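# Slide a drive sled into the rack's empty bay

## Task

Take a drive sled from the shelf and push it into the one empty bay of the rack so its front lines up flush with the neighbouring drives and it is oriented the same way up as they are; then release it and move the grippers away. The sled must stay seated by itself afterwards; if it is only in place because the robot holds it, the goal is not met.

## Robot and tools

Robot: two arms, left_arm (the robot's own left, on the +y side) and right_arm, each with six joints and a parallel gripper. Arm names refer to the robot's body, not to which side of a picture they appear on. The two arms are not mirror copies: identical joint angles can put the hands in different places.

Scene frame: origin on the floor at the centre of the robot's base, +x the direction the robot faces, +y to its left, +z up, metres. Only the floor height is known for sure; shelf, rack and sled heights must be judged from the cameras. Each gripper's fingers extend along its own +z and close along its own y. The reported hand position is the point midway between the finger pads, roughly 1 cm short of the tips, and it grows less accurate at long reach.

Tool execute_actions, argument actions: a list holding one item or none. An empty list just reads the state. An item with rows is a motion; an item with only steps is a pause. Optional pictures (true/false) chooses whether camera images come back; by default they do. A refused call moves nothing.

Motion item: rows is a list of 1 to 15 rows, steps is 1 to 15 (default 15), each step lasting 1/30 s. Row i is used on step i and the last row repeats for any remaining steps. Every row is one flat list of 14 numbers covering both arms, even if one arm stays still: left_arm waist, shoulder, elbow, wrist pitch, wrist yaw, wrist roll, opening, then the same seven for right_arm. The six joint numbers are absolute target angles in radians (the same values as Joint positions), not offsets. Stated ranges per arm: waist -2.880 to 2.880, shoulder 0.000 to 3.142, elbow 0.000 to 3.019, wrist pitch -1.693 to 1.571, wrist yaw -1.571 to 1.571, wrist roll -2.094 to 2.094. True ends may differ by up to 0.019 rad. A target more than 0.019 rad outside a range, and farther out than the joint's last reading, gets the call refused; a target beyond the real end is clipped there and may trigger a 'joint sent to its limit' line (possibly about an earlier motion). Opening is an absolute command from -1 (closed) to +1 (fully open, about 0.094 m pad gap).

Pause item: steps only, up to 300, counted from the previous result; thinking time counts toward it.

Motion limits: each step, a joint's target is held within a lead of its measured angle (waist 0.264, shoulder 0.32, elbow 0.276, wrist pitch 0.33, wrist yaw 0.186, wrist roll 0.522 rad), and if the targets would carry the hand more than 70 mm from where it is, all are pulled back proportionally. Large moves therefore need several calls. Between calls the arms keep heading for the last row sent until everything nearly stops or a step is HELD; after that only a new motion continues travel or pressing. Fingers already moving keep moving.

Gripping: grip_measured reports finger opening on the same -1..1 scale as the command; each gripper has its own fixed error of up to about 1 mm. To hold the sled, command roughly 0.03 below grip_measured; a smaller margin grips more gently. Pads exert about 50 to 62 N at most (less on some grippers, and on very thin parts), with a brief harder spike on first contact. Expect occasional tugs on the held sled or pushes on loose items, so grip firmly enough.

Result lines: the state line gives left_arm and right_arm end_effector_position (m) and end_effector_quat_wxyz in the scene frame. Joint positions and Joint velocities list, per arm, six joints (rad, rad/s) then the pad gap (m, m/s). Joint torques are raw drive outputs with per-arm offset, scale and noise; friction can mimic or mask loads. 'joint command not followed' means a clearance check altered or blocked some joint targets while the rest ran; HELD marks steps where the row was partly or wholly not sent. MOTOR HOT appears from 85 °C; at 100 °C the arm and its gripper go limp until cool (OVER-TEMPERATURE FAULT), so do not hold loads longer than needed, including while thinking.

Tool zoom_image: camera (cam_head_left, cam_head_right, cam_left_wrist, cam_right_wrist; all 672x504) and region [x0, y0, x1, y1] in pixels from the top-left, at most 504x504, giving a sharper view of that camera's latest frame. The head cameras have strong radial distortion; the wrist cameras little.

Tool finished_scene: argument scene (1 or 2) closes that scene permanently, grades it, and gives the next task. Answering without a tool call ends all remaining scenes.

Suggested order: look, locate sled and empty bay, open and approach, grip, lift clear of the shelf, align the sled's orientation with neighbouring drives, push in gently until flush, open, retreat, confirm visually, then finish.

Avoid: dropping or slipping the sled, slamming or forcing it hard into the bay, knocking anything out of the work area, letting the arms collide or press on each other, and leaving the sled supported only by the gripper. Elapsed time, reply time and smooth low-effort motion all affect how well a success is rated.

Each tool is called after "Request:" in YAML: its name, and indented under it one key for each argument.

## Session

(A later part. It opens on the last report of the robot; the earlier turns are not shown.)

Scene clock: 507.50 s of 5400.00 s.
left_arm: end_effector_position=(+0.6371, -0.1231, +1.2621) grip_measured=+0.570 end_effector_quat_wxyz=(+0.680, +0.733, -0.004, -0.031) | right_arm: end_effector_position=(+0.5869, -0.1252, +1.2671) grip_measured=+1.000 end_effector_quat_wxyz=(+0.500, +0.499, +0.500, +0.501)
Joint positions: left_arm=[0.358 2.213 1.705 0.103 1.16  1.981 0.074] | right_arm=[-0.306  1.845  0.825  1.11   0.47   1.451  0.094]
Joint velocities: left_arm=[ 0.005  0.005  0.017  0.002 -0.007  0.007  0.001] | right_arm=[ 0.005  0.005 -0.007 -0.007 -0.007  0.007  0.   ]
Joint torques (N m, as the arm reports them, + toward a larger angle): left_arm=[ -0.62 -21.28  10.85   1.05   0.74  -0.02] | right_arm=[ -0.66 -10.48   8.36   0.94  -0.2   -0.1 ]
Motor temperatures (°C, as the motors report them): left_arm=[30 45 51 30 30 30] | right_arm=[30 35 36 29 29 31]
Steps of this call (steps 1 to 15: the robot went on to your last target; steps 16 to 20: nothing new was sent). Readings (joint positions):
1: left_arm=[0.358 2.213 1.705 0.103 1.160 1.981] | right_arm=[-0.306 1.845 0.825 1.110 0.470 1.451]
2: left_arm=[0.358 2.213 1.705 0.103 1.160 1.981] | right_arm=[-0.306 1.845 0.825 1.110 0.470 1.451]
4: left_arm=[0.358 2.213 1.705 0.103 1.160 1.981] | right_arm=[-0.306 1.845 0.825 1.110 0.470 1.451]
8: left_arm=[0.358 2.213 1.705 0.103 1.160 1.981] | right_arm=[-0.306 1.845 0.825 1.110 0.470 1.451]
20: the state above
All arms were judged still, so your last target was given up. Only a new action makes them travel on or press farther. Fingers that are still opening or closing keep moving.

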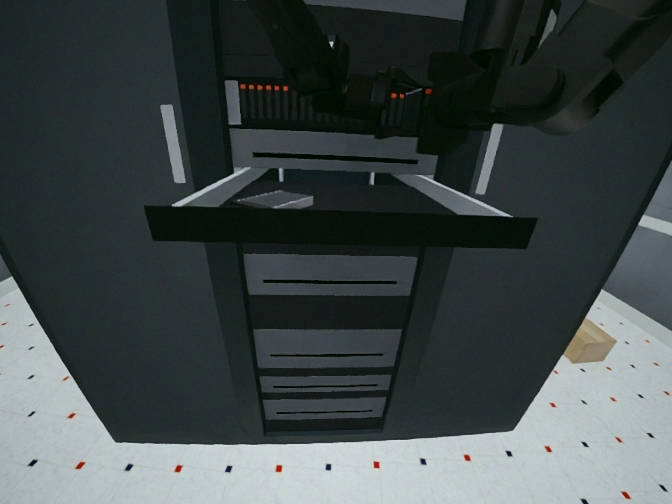

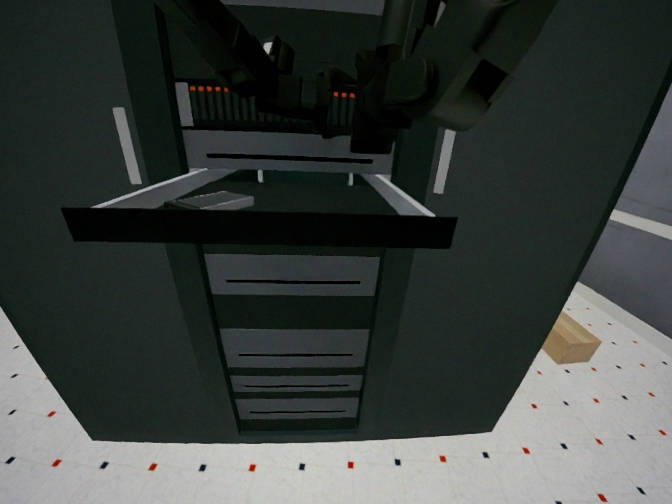

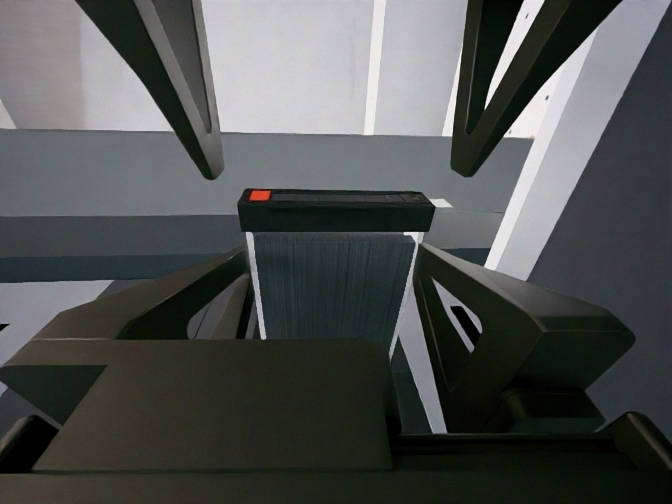

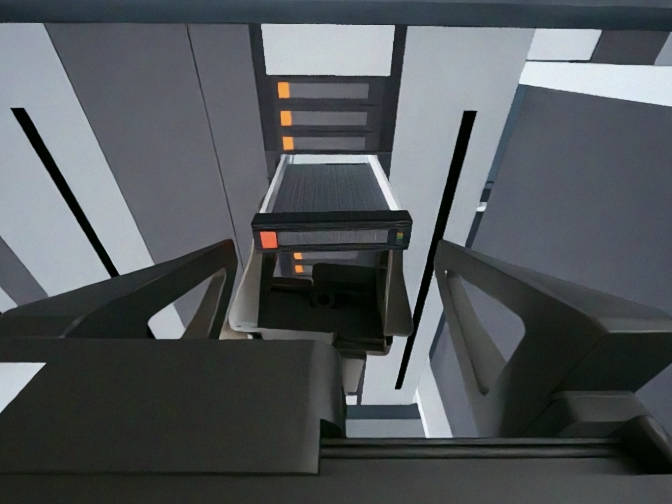

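Request:
execute_actions:
  actions:
    - {"rows": [[0.366,2.2135,1.745,0.090,1.166,1.998,0.5,-0.327,1.857,0.865,1.093,0.463,1.46,1.0],[0.366,2.2135,1.745,0.090,1.166,1.998,0.5,-0.331,1.859,0.869,1.091,0.460,1.46,1.0],[0.366,2.2135,1.745,0.090,1.166,1.998,0.5,-0.335,1.861,0.873,1.088,0.456,1.46,1.0],[0.366,2.2135,1.745,0.090,1.166,1.998,0.5,-0.338,1.863,0.877,1.086,0.453,1.46,1.0],[0.366,2.2135,1.745,0.090,1.166,1.998,0.5,-0.341,1.865,0.881,1.083,0.450,1.46,1.0],[0.366,2.2135,1.745,0.090,1.166,1.998,0.5,-0.343,1.867,0.885,1.081,0.447,1.46,1.0],[0.366,2.2135,1.745,0.090,1.166,1.998,0.5,-0.345,1.869,0.888,1.079,0.444,1.46,1.0],[0.366,2.2135,1.745,0.090,1.166,1.998,0.5,-0.3466,1.870,0.8911,1.0774,0.4423,1.46,1.0]], "steps": 15}
  pictures: false

Request:
execute_actions:
  actions:
    - {"steps": 20}

Scene clock: 511.50 s of 5400.00 s.
left_arm: end_effector_position=(+0.6370, -0.1231, +1.2622) grip_measured=+0.570 end_effector_quat_wxyz=(+0.680, +0.733, -0.004, -0.031) | right_arm: end_effector_position=(+0.5998, -0.1329, +1.2690) grip_measured=+1.000 end_effector_quat_wxyz=(+0.501, +0.499, +0.499, +0.501)
Joint positions: left_arm=[0.358 2.213 1.705 0.103 1.16  1.981 0.074] | right_arm=[-0.332  1.851  0.851  1.093  0.446  1.451  0.094]
Joint velocities: left_arm=[ 0.005  0.005  0.002 -0.002 -0.037 -0.081  0.001] | right_arm=[-0.015  0.005 -0.002 -0.022 -0.022  0.007  0.   ]
Joint torques (N m, as the arm reports them, + toward a larger angle): left_arm=[ -0.76 -21.37  10.69   1.03   0.7    0.04] | right_arm=[-0.42 -9.99  8.78  0.93 -0.2  -0.1 ]
Motor temperatures (°C, as the motors report them): left_arm=[30 45 51 30 30 30] | right_arm=[30 35 36 28 29 31]
Steps of this call (steps 1 to 90: nothing new was sent; then 0.50 s passed at rest; steps 91 to 105: all 15 steps of this action). Readings (joint positions):
91: left_arm=[0.358 2.213 1.705 0.103 1.160 1.981] | right_arm=[-0.306 1.845 0.825 1.110 0.468 1.451]
92: left_arm=[0.358 2.213 1.705 0.103 1.160 1.981] | right_arm=[-0.306 1.845 0.825 1.109 0.465 1.451]
94: left_arm=[0.358 2.213 1.705 0.103 1.160 1.981] | right_arm=[-0.310 1.845 0.827 1.105 0.459 1.451]
98: left_arm=[0.358 2.213 1.705 0.103 1.160 1.981] | right_arm=[-0.323 1.848 0.840 1.096 0.448 1.451]
105: the state above

Scene clock: 512.17 s of 5400.00 s.
left_arm: end_effector_position=(+0.6370, -0.1231, +1.2622) grip_measured=+0.570 end_effector_quat_wxyz=(+0.680, +0.733, -0.004, -0.031) | right_arm: end_effector_position=(+0.5998, -0.1329, +1.2690) grip_measured=+1.000 end_effector_quat_wxyz=(+0.501, +0.499, +0.499, +0.501)
Joint positions: left_arm=[0.358 2.213 1.705 0.103 1.16  1.981 0.074] | right_arm=[-0.332  1.851  0.851  1.093  0.446  1.451  0.094]
Joint velocities: left_arm=[-0.015 -0.015 -0.012  0.012 -0.022  0.051 -0.   ] | right_arm=[-0.005  0.005  0.002 -0.007  0.022  0.037  0.   ]
Joint torques (N m, as the arm reports them, + toward a larger angle): left_arm=[ -0.91 -21.15  10.82   0.98   0.74   0.03] | right_arm=[ -0.27 -10.11   8.81   0.93  -0.21  -0.1 ]
Motor temperatures (°C, as the motors report them): left_arm=[30 45 51 30 30 30] | right_arm=[30 35 36 28 29 31]
Steps of this call (steps 1 to 15: the robot went on to your last target; steps 16 to 20: nothing new was sent). Readings (joint positions):
1: left_arm=[0.358 2.213 1.705 0.103 1.160 1.981] | right_arm=[-0.332 1.851 0.851 1.093 0.446 1.451]
2: left_arm=[0.358 2.213 1.705 0.103 1.160 1.981] | right_arm=[-0.332 1.851 0.851 1.093 0.446 1.451]
4: left_arm=[0.358 2.213 1.705 0.103 1.160 1.981] | right_arm=[-0.332 1.851 0.851 1.093 0.446 1.451]
8: left_arm=[0.358 2.213 1.705 0.103 1.160 1.981] | right_arm=[-0.332 1.851 0.851 1.093 0.446 1.451]
20: the state above
All arms were judged still, so your last target was given up. Only a new action makes them travel on or press farther. Fingers that are still opening or closing keep moving.

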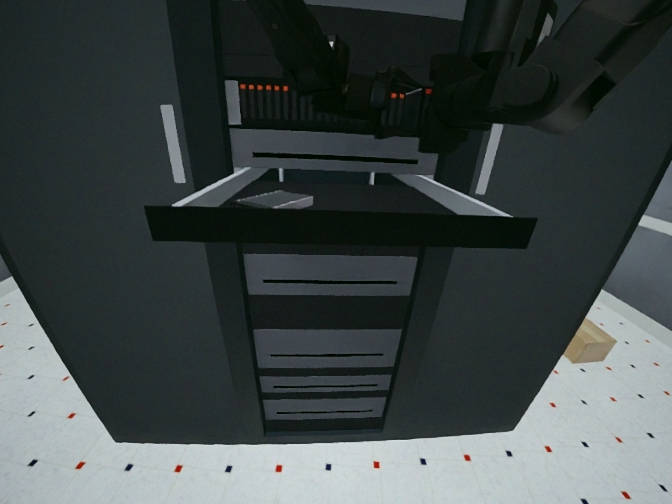

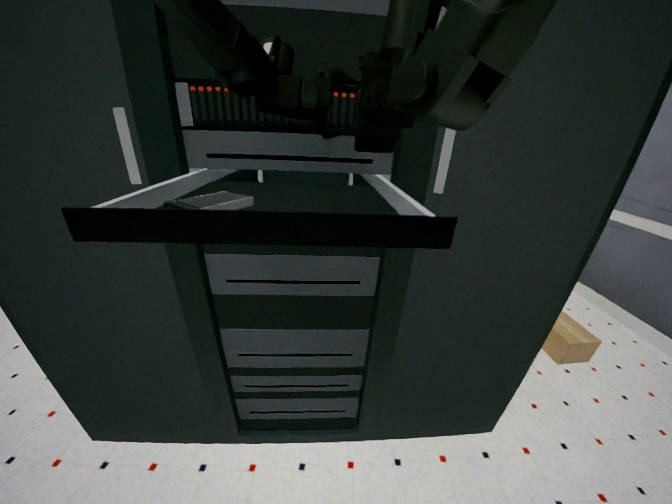

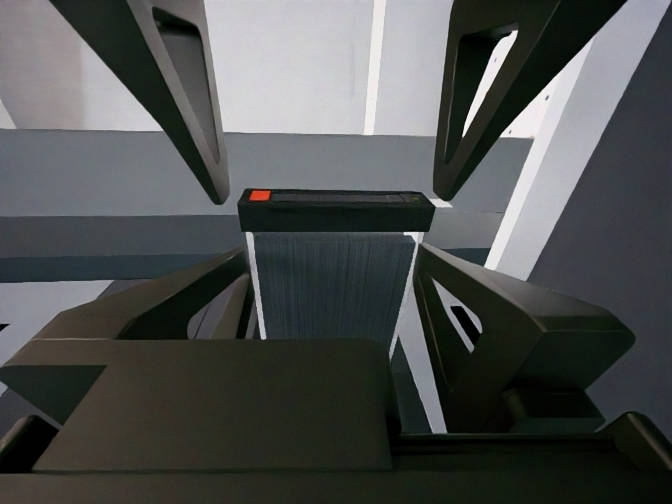

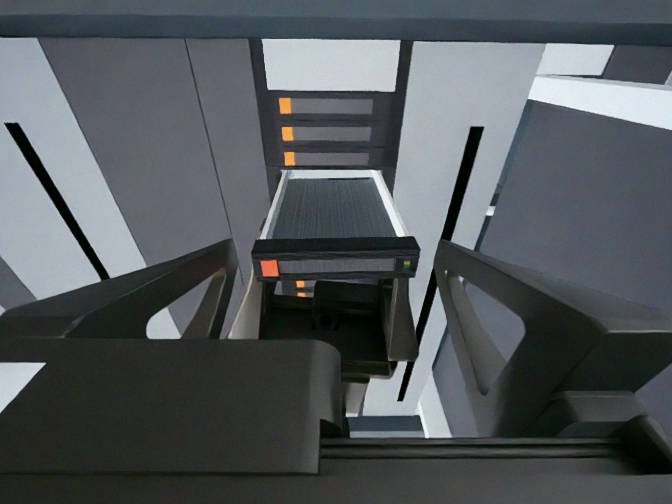

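Request:
execute_actions:
  actions:
    - {"rows": [[0.366,2.2135,1.745,0.090,1.166,1.998,0.5,-0.340,1.872,0.894,1.0765,0.4423,1.46,1.0],[0.366,2.2135,1.745,0.090,1.166,1.998,0.5,-0.340,1.874,0.897,1.0755,0.4423,1.46,1.0],[0.366,2.2135,1.745,0.090,1.166,1.998,0.5,-0.340,1.876,0.900,1.0745,0.4423,1.46,1.0],[0.366,2.2135,1.745,0.090,1.166,1.998,0.5,-0.340,1.878,0.903,1.0735,0.4423,1.46,1.0],[0.366,2.2135,1.745,0.090,1.166,1.998,0.5,-0.340,1.880,0.906,1.0725,0.4423,1.46,1.0],[0.366,2.2135,1.745,0.090,1.166,1.998,0.5,-0.340,1.882,0.9085,1.072,0.4423,1.46,1.0]], "steps": 15}
  pictures: false

Request:
execute_actions:
  actions:
    - {"steps": 20}

Scene clock: 515.57 s of 5400.00 s.
left_arm: end_effector_position=(+0.6370, -0.1231, +1.2622) grip_measured=+0.570 end_effector_quat_wxyz=(+0.680, +0.733, -0.004, -0.031) | right_arm: end_effector_position=(+0.6045, -0.1304, +1.2663) grip_measured=+1.000 end_effector_quat_wxyz=(+0.501, +0.499, +0.500, +0.500)
Joint positions: left_arm=[0.358 2.213 1.705 0.103 1.16  1.981 0.074] | right_arm=[-0.332  1.864  0.866  1.087  0.446  1.451  0.094]
Joint velocities: left_arm=[ 0.015 -0.005  0.002  0.022  0.051 -0.022 -0.   ] | right_arm=[ 0.005 -0.005  0.002  0.007  0.007  0.051  0.   ]
Joint torques (N m, as the arm reports them, + toward a larger angle): left_arm=[ -0.62 -21.2   10.85   1.01   0.74   0.04] | right_arm=[  0.23 -10.27   9.01   0.96  -0.21  -0.1 ]
Motor temperatures (°C, as the motors report them): left_arm=[30 45 51 30 30 30] | right_arm=[30 35 36 28 29 31]
Steps of this call (steps 1 to 87: nothing new was sent; steps 88 to 102: all 15 steps of this action). Readings (joint positions):
88: left_arm=[0.358 2.213 1.705 0.103 1.160 1.981] | right_arm=[-0.332 1.851 0.851 1.093 0.446 1.451]
89: left_arm=[0.358 2.213 1.705 0.103 1.160 1.981] | right_arm=[-0.332 1.851 0.851 1.093 0.446 1.451]
91: left_arm=[0.358 2.213 1.705 0.103 1.160 1.981] | right_arm=[-0.332 1.853 0.853 1.091 0.446 1.451]
95: left_arm=[0.358 2.213 1.705 0.103 1.160 1.981] | right_arm=[-0.332 1.861 0.864 1.088 0.446 1.451]
102: the state above

Scene clock: 516.23 s of 5400.00 s.
left_arm: end_effector_position=(+0.6370, -0.1231, +1.2622) grip_measured=+0.570 end_effector_quat_wxyz=(+0.680, +0.733, -0.004, -0.031) | right_arm: end_effector_position=(+0.6045, -0.1304, +1.2663) grip_measured=+1.000 end_effector_quat_wxyz=(+0.501, +0.499, +0.500, +0.500)
Joint positions: left_arm=[0.358 2.213 1.705 0.103 1.16  1.981 0.074] | right_arm=[-0.332  1.864  0.866  1.087  0.446  1.451  0.094]
Joint velocities: left_arm=[-0.005 -0.005  0.012  0.012 -0.037 -0.081  0.   ] | right_arm=[-0.024  0.005 -0.002  0.022 -0.007  0.081  0.   ]
Joint torques (N m, as the arm reports them, + toward a larger angle): left_arm=[ -0.81 -21.62  10.78   1.07   0.72   0.01] | right_arm=[  0.33 -10.35   8.99   0.95  -0.2   -0.09]
Motor temperatures (°C, as the motors report them): left_arm=[30 45 51 30 30 30] | right_arm=[30 35 36 28 29 31]
Steps of this call (steps 1 to 15: the robot went on to your last target; steps 16 to 20: nothing new was sent). Readings (joint positions):
1: left_arm=[0.358 2.213 1.705 0.103 1.160 1.981] | right_arm=[-0.332 1.864 0.866 1.087 0.446 1.451]
2: left_arm=[0.358 2.213 1.705 0.103 1.160 1.981] | right_arm=[-0.332 1.864 0.866 1.087 0.446 1.451]
4: left_arm=[0.358 2.213 1.705 0.103 1.160 1.981] | right_arm=[-0.332 1.864 0.866 1.087 0.446 1.451]
8: left_arm=[0.358 2.213 1.705 0.103 1.160 1.981] | right_arm=[-0.332 1.864 0.866 1.087 0.446 1.451]
20: the state above
All arms were judged still, so your last target was given up. Only a new action makes them travel on or press farther. Fingers that are still opening or closing keep moving.

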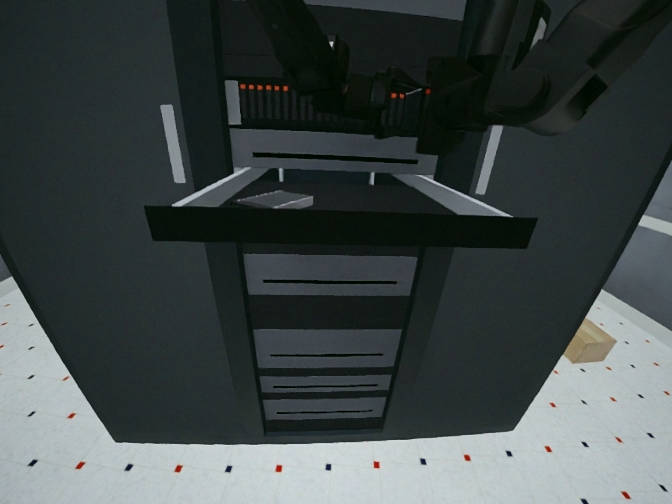

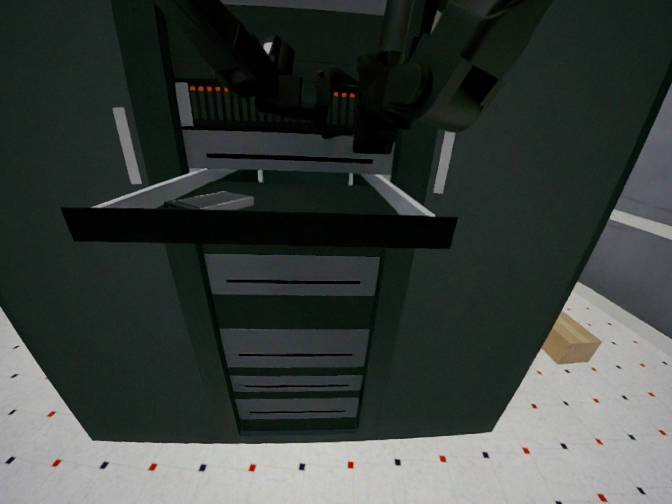

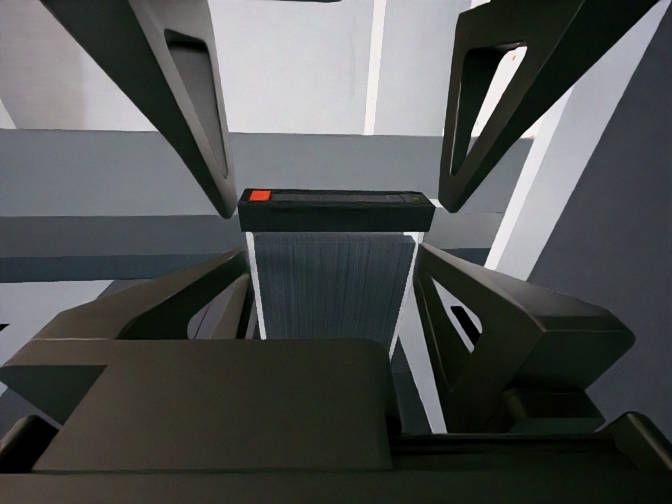

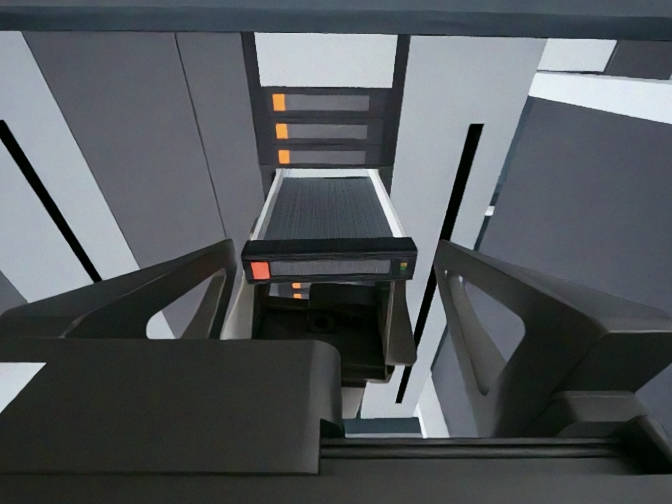

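Request:
execute_actions:
  actions:
    - {"rows": [[0.366,2.2135,1.745,0.090,1.166,1.998,0.5,-0.340,1.875,0.911,1.075,0.4423,1.46,1.0],[0.366,2.2135,1.745,0.090,1.166,1.998,0.5,-0.340,1.875,0.913,1.075,0.4423,1.46,1.0]], "steps": 15}
  pictures: false

Request:
execute_actions:
  actions:
    - {"steps": 15}
  pictures: false

Scene clock: 518.37 s of 5400.00 s.
left_arm: end_effector_position=(+0.6370, -0.1231, +1.2622) grip_measured=+0.570 end_effector_quat_wxyz=(+0.680, +0.733, -0.004, -0.031) | right_arm: end_effector_position=(+0.6045, -0.1304, +1.2663) grip_measured=+1.000 end_effector_quat_wxyz=(+0.501, +0.499, +0.500, +0.500)
Joint positions: left_arm=[0.358 2.213 1.705 0.103 1.16  1.981 0.074] | right_arm=[-0.332  1.864  0.866  1.087  0.446  1.451  0.094]
Joint velocities: left_arm=[ 0.005 -0.005  0.002  0.002 -0.007  0.022  0.001] | right_arm=[-0.015 -0.024  0.022 -0.007  0.037  0.007  0.   ]
Joint torques (N m, as the arm reports them, + toward a larger angle): left_arm=[ -0.58 -21.62  10.86   1.04   0.75   0.04] | right_arm=[  0.39 -10.76   9.29   1.09  -0.21  -0.1 ]
Motor temperatures (°C, as the motors report them): left_arm=[30 45 51 30 30 30] | right_arm=[30 35 37 28 29 31]
Steps of this call (steps 1 to 49: nothing new was sent; steps 50 to 64: all 15 steps of this action). Readings (joint positions):
50: left_arm=[0.358 2.213 1.705 0.103 1.160 1.981] | right_arm=[-0.332 1.864 0.866 1.087 0.446 1.451]
51: left_arm=[0.358 2.213 1.705 0.103 1.160 1.981] | right_arm=[-0.332 1.864 0.866 1.087 0.446 1.451]
53: left_arm=[0.358 2.213 1.705 0.103 1.160 1.981] | right_arm=[-0.332 1.864 0.866 1.087 0.446 1.451]
57: left_arm=[0.358 2.213 1.705 0.103 1.160 1.981] | right_arm=[-0.332 1.864 0.866 1.087 0.446 1.451]
64: the state above

Scene clock: 518.87 s of 5400.00 s.
left_arm: end_effector_position=(+0.6370, -0.1231, +1.2622) grip_measured=+0.570 end_effector_quat_wxyz=(+0.680, +0.733, -0.004, -0.031) | right_arm: end_effector_position=(+0.6045, -0.1304, +1.2663) grip_measured=+1.000 end_effector_quat_wxyz=(+0.501, +0.499, +0.500, +0.500)
Joint positions: left_arm=[0.358 2.213 1.705 0.103 1.16  1.981 0.074] | right_arm=[-0.332  1.864  0.866  1.087  0.446  1.451  0.094]
Joint velocities: left_arm=[-0.015  0.005  0.007 -0.002  0.022 -0.037 -0.   ] | right_arm=[-0.015 -0.005  0.007 -0.012 -0.051 -0.081  0.   ]
Joint torques (N m, as the arm reports them, + toward a larger angle): left_arm=[ -0.5  -21.31  10.77   1.08   0.71   0.  ] | right_arm=[  0.26 -10.79   9.29   1.07  -0.2   -0.1 ]
Motor temperatures (°C, as the motors report them): left_arm=[30 45 51 30 30 30] | right_arm=[30 35 37 28 29 31]
Steps of this call (steps 1 to 15: the robot went on to your last target). Readings (joint positions):
1: left_arm=[0.358 2.213 1.705 0.103 1.160 1.981] | right_arm=[-0.332 1.864 0.866 1.087 0.446 1.451]
2: left_arm=[0.358 2.213 1.705 0.103 1.160 1.981] | right_arm=[-0.332 1.864 0.866 1.087 0.446 1.451]
4: left_arm=[0.358 2.213 1.705 0.103 1.160 1.981] | right_arm=[-0.332 1.864 0.866 1.087 0.446 1.451]
8: left_arm=[0.358 2.213 1.705 0.103 1.160 1.981] | right_arm=[-0.332 1.864 0.866 1.087 0.446 1.451]
15: the state above
All arms were judged still, so your last target was given up. Only a new action makes them travel on or press farther. Fingers that are still opening or closing keep moving.

Request:
execute_actions:
  actions:
    - {"rows": [[0.366,2.2135,1.745,0.090,1.166,1.998,0.5,-0.340,1.875,0.918,1.075,0.4423,1.46,1.0],[0.366,2.2135,1.745,0.090,1.166,1.998,0.5,-0.340,1.875,0.918,1.075,0.4423,1.46,1.0],[0.366,2.2135,1.745,0.090,1.166,1.998,0.5,-0.340,1.875,0.918,1.075,0.4423,1.46,1.0],[0.366,2.2135,1.745,0.090,1.166,1.998,0.5,-0.340,1.875,0.918,1.075,0.4423,1.46,1.0],[0.366,2.2135,1.745,0.090,1.166,1.998,0.5,-0.340,1.875,0.913,1.075,0.4423,1.46,1.0]], "steps": 15}
  pictures: false

Request:
execute_actions:
  actions:
    - {"steps": 15}
  pictures: false

Scene clock: 520.70 s of 5400.00 s.
left_arm: end_effector_position=(+0.6370, -0.1231, +1.2622) grip_measured=+0.570 end_effector_quat_wxyz=(+0.680, +0.733, -0.004, -0.031) | right_arm: end_effector_position=(+0.6066, -0.1297, +1.2692) grip_measured=+1.000 end_effector_quat_wxyz=(+0.502, +0.499, +0.498, +0.502)
Joint positions: left_arm=[0.358 2.213 1.705 0.103 1.16  1.981 0.074] | right_arm=[-0.332  1.864  0.873  1.087  0.446  1.451  0.094]
Joint velocities: left_arm=[-0.005 -0.005  0.002 -0.007 -0.066 -0.022 -0.   ] | right_arm=[-0.005 -0.015  0.002 -0.002  0.081 -0.037  0.   ]
Joint torques (N m, as the arm reports them, + toward a larger angle): left_arm=[ -0.85 -21.41  10.75   1.11   0.73  -0.02] | right_arm=[  0.34 -10.78   8.88   1.08  -0.2   -0.1 ]
Motor temperatures (°C, as the motors report them): left_arm=[30 45 51 30 30 30] | right_arm=[30 36 37 28 29 31]
Steps of this call (steps 1 to 40: nothing new was sent; steps 41 to 55: all 15 steps of this action). Readings (joint positions):
41: left_arm=[0.358 2.213 1.705 0.103 1.160 1.981] | right_arm=[-0.332 1.864 0.867 1.087 0.446 1.451]
42: left_arm=[0.358 2.213 1.705 0.103 1.160 1.981] | right_arm=[-0.332 1.864 0.868 1.087 0.446 1.451]
44: left_arm=[0.358 2.213 1.705 0.103 1.160 1.981] | right_arm=[-0.332 1.864 0.871 1.087 0.446 1.451]
48: left_arm=[0.358 2.213 1.705 0.103 1.160 1.981] | right_arm=[-0.332 1.864 0.873 1.087 0.446 1.451]
55: the state above

Scene clock: 521.20 s of 5400.00 s.
left_arm: end_effector_position=(+0.6370, -0.1231, +1.2622) grip_measured=+0.570 end_effector_quat_wxyz=(+0.680, +0.733, -0.004, -0.031) | right_arm: end_effector_position=(+0.6066, -0.1297, +1.2692) grip_measured=+1.000 end_effector_quat_wxyz=(+0.502, +0.499, +0.498, +0.502)
Joint positions: left_arm=[0.358 2.213 1.705 0.103 1.16  1.981 0.074] | right_arm=[-0.332  1.864  0.873  1.087  0.446  1.451  0.094]
Joint velocities: left_arm=[ 0.005 -0.015  0.012 -0.012 -0.022  0.022 -0.   ] | right_arm=[ 0.005 -0.024 -0.007 -0.007 -0.095 -0.11   0.   ]
Joint torques (N m, as the arm reports them, + toward a larger angle): left_arm=[ -0.87 -21.43  10.62   1.14   0.73   0.02] | right_arm=[  0.34 -10.93   8.91   1.07  -0.21  -0.1 ]
Motor temperatures (°C, as the motors report them): left_arm=[30 45 51 30 30 30] | right_arm=[30 36 37 28 29 31]
Steps of this call (steps 1 to 15: the robot went on to your last target). Readings (joint positions):
1: left_arm=[0.358 2.213 1.705 0.103 1.160 1.981] | right_arm=[-0.332 1.864 0.873 1.087 0.446 1.451]
2: left_arm=[0.358 2.213 1.705 0.103 1.160 1.981] | right_arm=[-0.332 1.864 0.873 1.087 0.446 1.451]
4: left_arm=[0.358 2.213 1.705 0.103 1.160 1.981] | right_arm=[-0.332 1.864 0.873 1.087 0.446 1.451]
8: left_arm=[0.358 2.213 1.705 0.103 1.160 1.981] | right_arm=[-0.332 1.864 0.873 1.087 0.446 1.451]
15: the state above
All arms were judged still, so your last target was given up. Only a new action makes them travel on or press farther. Fingers that are still opening or closing keep moving.

Request:
execute_actions:
  actions:
    - {"rows": [[0.366,2.2135,1.745,0.090,1.166,1.998,0.5,-0.340,1.875,0.905,1.0665,0.4423,1.46,0.74]], "steps": 15}
  pictures: false

Request:
execute_actions:
  actions:
    - {"steps": 15}

Scene clock: 522.50 s of 5400.00 s.
left_arm: end_effector_position=(+0.6370, -0.1231, +1.2622) grip_measured=+0.570 end_effector_quat_wxyz=(+0.680, +0.733, -0.004, -0.031) | right_arm: end_effector_position=(+0.6066, -0.1296, +1.2680) grip_measured=+0.743 end_effector_quat_wxyz=(+0.501, +0.499, +0.499, +0.500)
Joint positions: left_arm=[0.358 2.213 1.705 0.103 1.16  1.981 0.074] | right_arm=[-0.332  1.864  0.873  1.081  0.446  1.451  0.082]
Joint velocities: left_arm=[-0.005  0.005  0.012 -0.002 -0.007 -0.022  0.   ] | right_arm=[-0.005  0.015 -0.002 -0.027 -0.022 -0.022  0.001]
Joint torques (N m, as the arm reports them, + toward a larger angle): left_arm=[ -0.79 -21.55  10.89   1.1    0.71   0.02] | right_arm=[  0.4  -10.79   8.28   0.95  -0.21  -0.1 ]
Motor temperatures (°C, as the motors report them): left_arm=[30 45 51 30 30 30] | right_arm=[30 36 37 28 29 31]
Steps of this call (steps 1 to 24: nothing new was sent; steps 25 to 39: all 15 steps of this action). Readings (joint positions):
25: left_arm=[0.358 2.213 1.705 0.103 1.160 1.981] | right_arm=[-0.332 1.864 0.873 1.086 0.446 1.451]
26: left_arm=[0.358 2.213 1.705 0.103 1.160 1.981] | right_arm=[-0.332 1.864 0.873 1.084 0.446 1.451]
28: left_arm=[0.358 2.213 1.705 0.103 1.160 1.981] | right_arm=[-0.332 1.864 0.873 1.082 0.446 1.451]
32: left_arm=[0.358 2.213 1.705 0.103 1.160 1.981] | right_arm=[-0.332 1.864 0.873 1.081 0.446 1.451]
39: the state above

Scene clock: 523.00 s of 5400.00 s.
left_arm: end_effector_position=(+0.6370, -0.1231, +1.2622) grip_measured=+0.570 end_effector_quat_wxyz=(+0.680, +0.733, -0.004, -0.031) | right_arm: end_effector_position=(+0.6066, -0.1296, +1.2680) grip_measured=+0.743 end_effector_quat_wxyz=(+0.501, +0.499, +0.499, +0.500)
Joint positions: left_arm=[0.358 2.213 1.705 0.103 1.16  1.981 0.074] | right_arm=[-0.332  1.864  0.873  1.081  0.446  1.451  0.082]
Joint velocities: left_arm=[ 0.005  0.005 -0.002 -0.017 -0.007  0.007 -0.001] | right_arm=[-0.005 -0.005  0.007 -0.007  0.007  0.007 -0.   ]
Joint torques (N m, as the arm reports them, + toward a larger angle): left_arm=[ -0.83 -21.59  10.9    1.05   0.71   0.04] | right_arm=[  0.3  -10.87   8.29   0.96  -0.2   -0.1 ]
Motor temperatures (°C, as the motors report them): left_arm=[30 45 51 30 30 30] | right_arm=[30 36 37 28 29 31]
Steps of this call (steps 1 to 15: the robot went on to your last target). Readings (joint positions):
1: left_arm=[0.358 2.213 1.705 0.103 1.160 1.981] | right_arm=[-0.332 1.864 0.873 1.081 0.446 1.451]
2: left_arm=[0.358 2.213 1.705 0.103 1.160 1.981] | right_arm=[-0.332 1.864 0.873 1.081 0.446 1.451]
4: left_arm=[0.358 2.213 1.705 0.103 1.160 1.981] | right_arm=[-0.332 1.864 0.873 1.081 0.446 1.451]
8: left_arm=[0.358 2.213 1.705 0.103 1.160 1.981] | right_arm=[-0.332 1.864 0.873 1.081 0.446 1.451]
15: the state above
All arms were judged still, so your last target was given up. Only a new action makes them travel on or press farther. Fingers that are still opening or closing keep moving.

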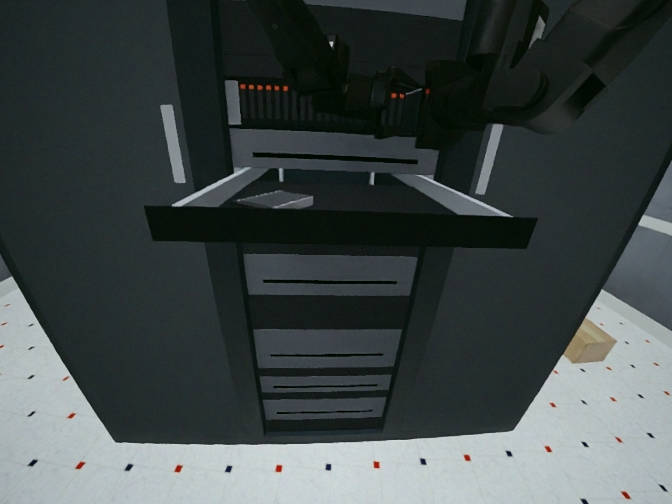

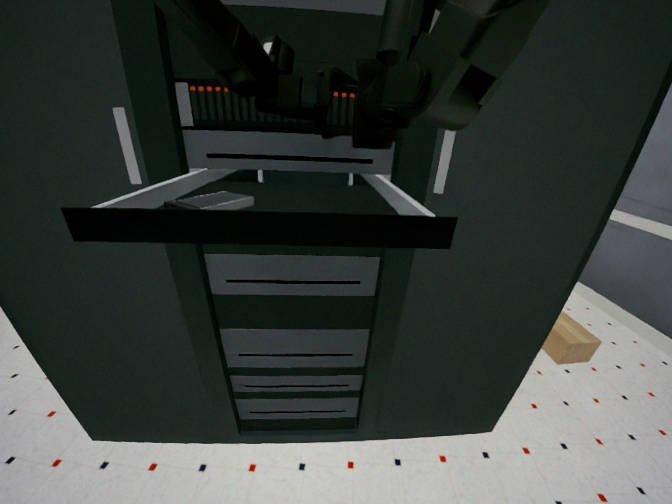

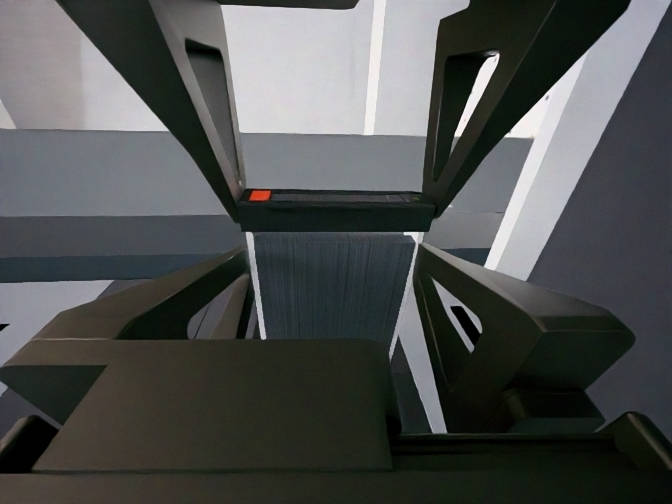

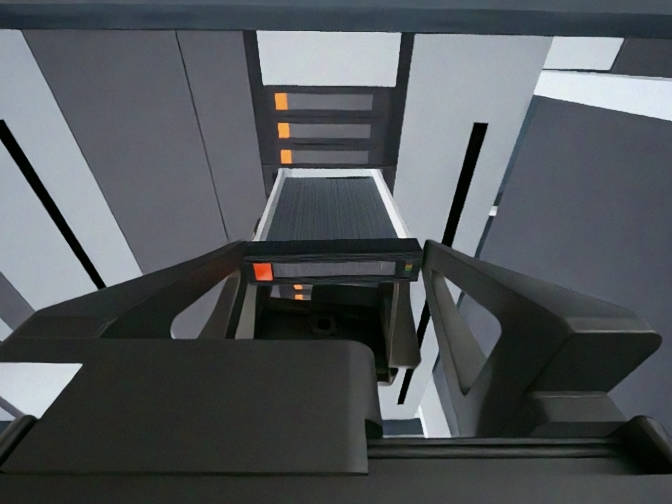

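Request:
zoom_image:
  camera: "cam_right_wrist"
  region: [225, 220, 445, 300]

Request:
zoom_image:
  camera: "cam_left_wrist"
  region: [215, 170, 455, 260]

Region (225, 220, 445, 300) of cam_right_wrist's 672x504 image, scaled by 2.291, with more detail than that image has; it fills the top 183 rows of this view, and the rest is white.

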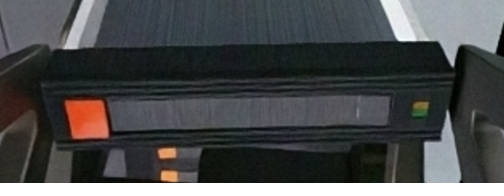

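Region (215, 170, 455, 260) of cam_left_wrist's 672x504 image, scaled by 2.100, with more detail than that image has; it fills the top 189 rows of this view, and the rest is white.

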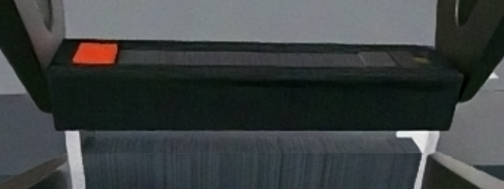

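Request:
execute_actions:
  actions:
    - {"rows": [[0.366,2.2135,1.745,0.090,1.166,1.998,0.5,-0.340,1.875,0.905,1.105,0.4423,1.46,0.74],[0.366,2.2135,1.745,0.090,1.166,1.998,0.5,-0.340,1.875,0.905,1.108,0.4423,1.46,0.74],[0.366,2.2135,1.745,0.090,1.166,1.998,0.5,-0.340,1.875,0.905,1.111,0.4423,1.46,0.74]], "steps": 15}
  pictures: false

Request:
execute_actions:
  actions:
    - {"steps": 15}

Request:
zoom_image:
  camera: "cam_right_wrist"
  region: [225, 220, 445, 300]

Scene clock: 525.07 s of 5400.00 s.
left_arm: end_effector_position=(+0.6370, -0.1231, +1.2622) grip_measured=+0.570 end_effector_quat_wxyz=(+0.680, +0.733, -0.004, -0.031) | right_arm: end_effector_position=(+0.6066, -0.1297, +1.2690) grip_measured=+0.743 end_effector_quat_wxyz=(+0.502, +0.499, +0.498, +0.502)
Joint positions: left_arm=[0.358 2.213 1.705 0.103 1.16  1.981 0.074] | right_arm=[-0.332  1.864  0.873  1.086  0.446  1.451  0.082]
Joint velocities: left_arm=[-0.005 -0.015 -0.002  0.017 -0.007 -0.037 -0.   ] | right_arm=[-0.005 -0.015 -0.017 -0.007 -0.066  0.007 -0.001]
Joint torques (N m, as the arm reports them, + toward a larger angle): left_arm=[ -1.14 -21.61  10.85   1.14   0.73  -0.01] | right_arm=[  0.37 -10.87   8.27   2.58  -0.21  -0.1 ]
Motor temperatures (°C, as the motors report them): left_arm=[30 45 51 30 30 30] | right_arm=[30 36 37 28 29 31]
Steps of this call (steps 1 to 47: nothing new was sent; steps 48 to 62: all 15 steps of this action). Readings (joint positions):
48: left_arm=[0.358 2.213 1.705 0.103 1.160 1.981] | right_arm=[-0.332 1.864 0.873 1.081 0.446 1.451]
49: left_arm=[0.358 2.213 1.705 0.103 1.160 1.981] | right_arm=[-0.332 1.864 0.873 1.081 0.446 1.451]
51: left_arm=[0.358 2.213 1.705 0.103 1.160 1.981] | right_arm=[-0.332 1.864 0.873 1.083 0.446 1.451]
55: left_arm=[0.358 2.213 1.705 0.103 1.160 1.981] | right_arm=[-0.332 1.864 0.873 1.086 0.446 1.451]
62: the state above

Scene clock: 525.57 s of 5400.00 s.
left_arm: end_effector_position=(+0.6370, -0.1231, +1.2622) grip_measured=+0.570 end_effector_quat_wxyz=(+0.680, +0.733, -0.004, -0.031) | right_arm: end_effector_position=(+0.6066, -0.1297, +1.2690) grip_measured=+0.743 end_effector_quat_wxyz=(+0.502, +0.499, +0.498, +0.502)
Joint positions: left_arm=[0.358 2.213 1.705 0.103 1.16  1.981 0.074] | right_arm=[-0.332  1.864  0.873  1.086  0.446  1.451  0.082]
Joint velocities: left_arm=[-0.005  0.005 -0.007 -0.012  0.007 -0.125 -0.001] | right_arm=[-0.005 -0.005 -0.007  0.002 -0.037 -0.051 -0.001]
Joint torques (N m, as the arm reports them, + toward a larger angle): left_arm=[ -1.1  -21.45  10.92   1.15   0.71   0.  ] | right_arm=[  0.23 -10.79   8.27   2.6   -0.21  -0.1 ]
Motor temperatures (°C, as the motors report them): left_arm=[30 45 51 30 30 30] | right_arm=[30 36 37 28 29 31]
Steps of this call (steps 1 to 15: the robot went on to your last target). Readings (joint positions):
1: left_arm=[0.358 2.213 1.705 0.103 1.160 1.981] | right_arm=[-0.332 1.864 0.873 1.086 0.446 1.451]
2: left_arm=[0.358 2.213 1.705 0.103 1.160 1.981] | right_arm=[-0.332 1.864 0.873 1.086 0.446 1.451]
4: left_arm=[0.358 2.213 1.705 0.103 1.160 1.981] | right_arm=[-0.332 1.864 0.873 1.086 0.446 1.451]
8: left_arm=[0.358 2.213 1.705 0.103 1.160 1.981] | right_arm=[-0.332 1.864 0.873 1.086 0.446 1.451]
15: the state above
All arms were judged still, so your last target was given up. Only a new action makes them travel on or press farther. Fingers that are still opening or closing keep moving.

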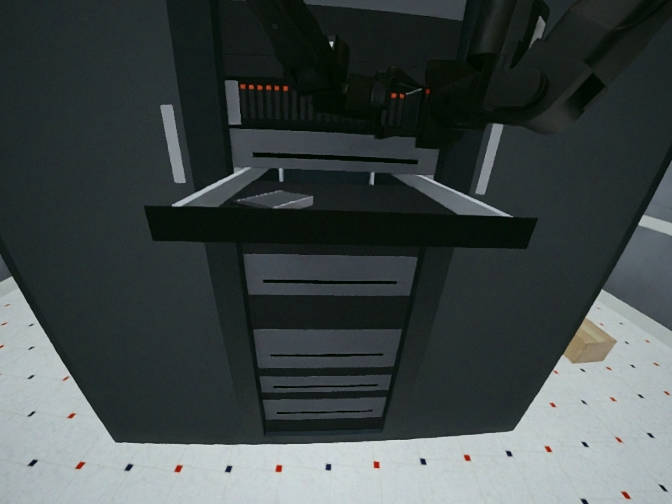

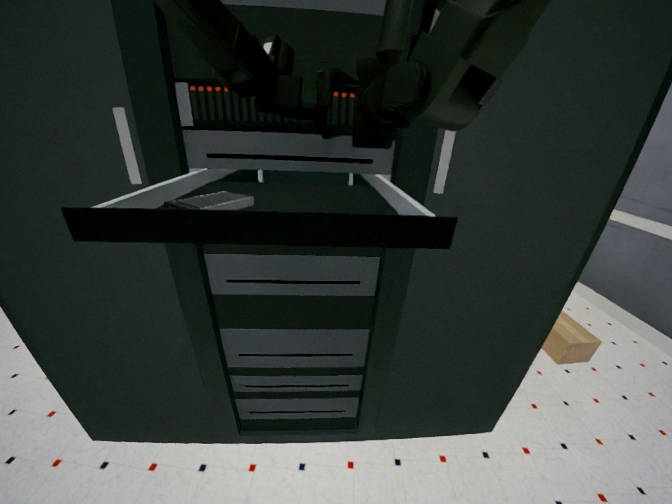

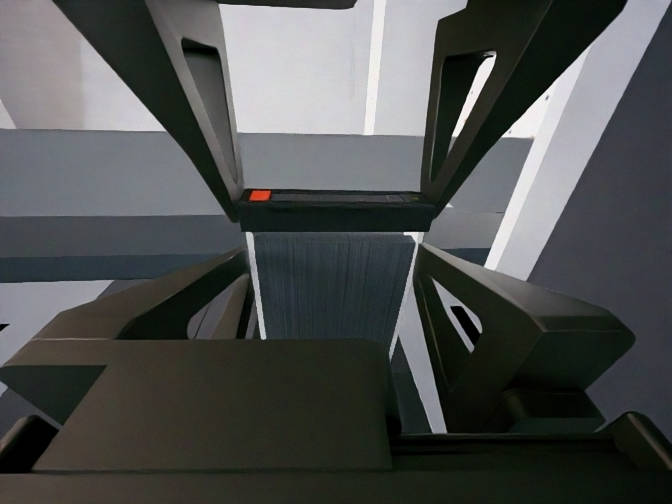

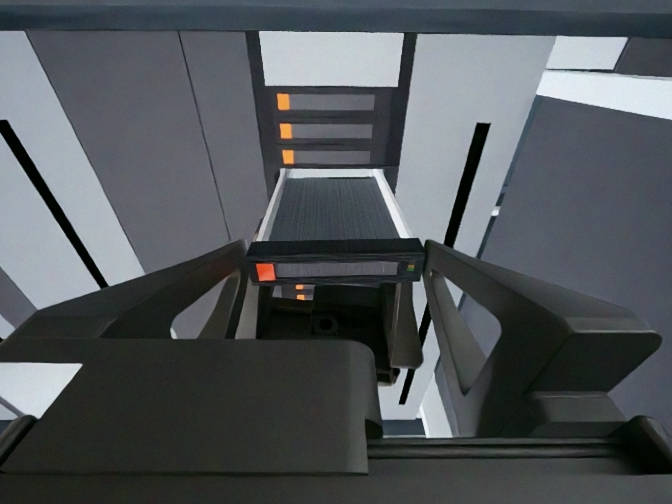

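Region (225, 220, 445, 300) of cam_right_wrist's 672x504 image, scaled by 2.291, with more detail than that image has; it fills the top 183 rows of this view, and the rest is white.

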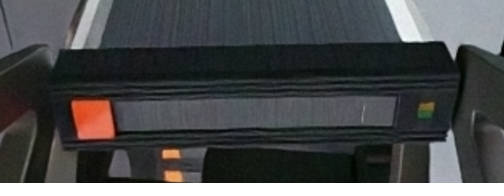

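Request:
execute_actions:
  actions:
    - {"rows": [[0.366,2.2135,1.745,0.090,1.166,1.998,0.5,-0.340,1.875,0.905,1.100,0.4423,1.46,0.70],[0.366,2.2135,1.745,0.090,1.166,1.998,0.5,-0.340,1.875,0.905,1.100,0.4423,1.46,0.68],[0.366,2.2135,1.745,0.090,1.166,1.998,0.5,-0.340,1.875,0.905,1.100,0.4423,1.46,0.66],[0.366,2.2135,1.745,0.090,1.166,1.998,0.5,-0.340,1.875,0.905,1.100,0.4423,1.46,0.64],[0.366,2.2135,1.745,0.090,1.166,1.998,0.5,-0.340,1.875,0.905,1.100,0.4423,1.46,0.62],[0.366,2.2135,1.745,0.090,1.166,1.998,0.5,-0.340,1.875,0.905,1.100,0.4423,1.46,0.60]], "steps": 15}
  pictures: false

Request:
execute_actions:
  actions:
    - {"steps": 10}
  pictures: false

Scene clock: 527.30 s of 5400.00 s.
left_arm: end_effector_position=(+0.6370, -0.1231, +1.2622) grip_measured=+0.570 end_effector_quat_wxyz=(+0.680, +0.733, -0.005, -0.031) | right_arm: end_effector_position=(+0.6066, -0.1297, +1.2690) grip_measured=+0.634 end_effector_quat_wxyz=(+0.502, +0.499, +0.498, +0.502)
Joint positions: left_arm=[0.358 2.213 1.705 0.103 1.16  1.981 0.074] | right_arm=[-0.332  1.864  0.873  1.086  0.446  1.451  0.077]
Joint velocities: left_arm=[-0.005 -0.005 -0.002  0.017  0.022  0.037 -0.001] | right_arm=[-0.015  0.005  0.012  0.007 -0.037  0.081 -0.001]
Joint torques (N m, as the arm reports them, + toward a larger angle): left_arm=[ -0.97 -21.35  10.78   1.09   0.69   0.02] | right_arm=[  0.34 -10.9    8.3    2.17  -0.21  -0.1 ]
Motor temperatures (°C, as the motors report them): left_arm=[30 45 51 30 30 30] | right_arm=[30 36 37 28 29 31]
Steps of this call (steps 1 to 37: nothing new was sent; steps 38 to 52: all 15 steps of this action). Readings (joint positions):
38: left_arm=[0.358 2.213 1.705 0.103 1.160 1.981] | right_arm=[-0.332 1.864 0.873 1.086 0.446 1.451]
39: left_arm=[0.358 2.213 1.705 0.103 1.160 1.981] | right_arm=[-0.332 1.864 0.873 1.086 0.446 1.451]
41: left_arm=[0.358 2.213 1.705 0.103 1.160 1.981] | right_arm=[-0.332 1.864 0.873 1.086 0.446 1.451]
45: left_arm=[0.358 2.213 1.705 0.103 1.160 1.981] | right_arm=[-0.332 1.864 0.873 1.086 0.446 1.451]
52: the state above

Scene clock: 527.63 s of 5400.00 s.
left_arm: end_effector_position=(+0.6370, -0.1231, +1.2622) grip_measured=+0.570 end_effector_quat_wxyz=(+0.680, +0.733, -0.005, -0.031) | right_arm: end_effector_position=(+0.6066, -0.1297, +1.2690) grip_measured=+0.634 end_effector_quat_wxyz=(+0.502, +0.499, +0.498, +0.502)
Joint positions: left_arm=[0.358 2.213 1.705 0.103 1.16  1.981 0.074] | right_arm=[-0.332  1.864  0.873  1.086  0.446  1.451  0.077]
Joint velocities: left_arm=[-0.024 -0.005 -0.007  0.012 -0.007 -0.022  0.001] | right_arm=[ 0.005 -0.015 -0.002 -0.012 -0.051 -0.007 -0.001]
Joint torques (N m, as the arm reports them, + toward a larger angle): left_arm=[ -0.89 -21.32  10.87   1.08   0.67   0.01] | right_arm=[  0.32 -10.9    8.28   2.15  -0.21  -0.1 ]
Motor temperatures (°C, as the motors report them): left_arm=[30 45 51 30 30 30] | right_arm=[30 36 37 28 29 31]
Steps of this call (steps 1 to 10: the robot went on to your last target). Readings (joint positions):
1: left_arm=[0.358 2.213 1.705 0.103 1.160 1.981] | right_arm=[-0.332 1.864 0.873 1.086 0.446 1.451]
2: left_arm=[0.358 2.213 1.705 0.103 1.160 1.981] | right_arm=[-0.332 1.864 0.873 1.086 0.446 1.451]
4: left_arm=[0.358 2.213 1.705 0.103 1.160 1.981] | right_arm=[-0.332 1.864 0.873 1.086 0.446 1.451]
8: left_arm=[0.358 2.213 1.705 0.103 1.160 1.981] | right_arm=[-0.332 1.864 0.873 1.086 0.446 1.451]
10: the state above


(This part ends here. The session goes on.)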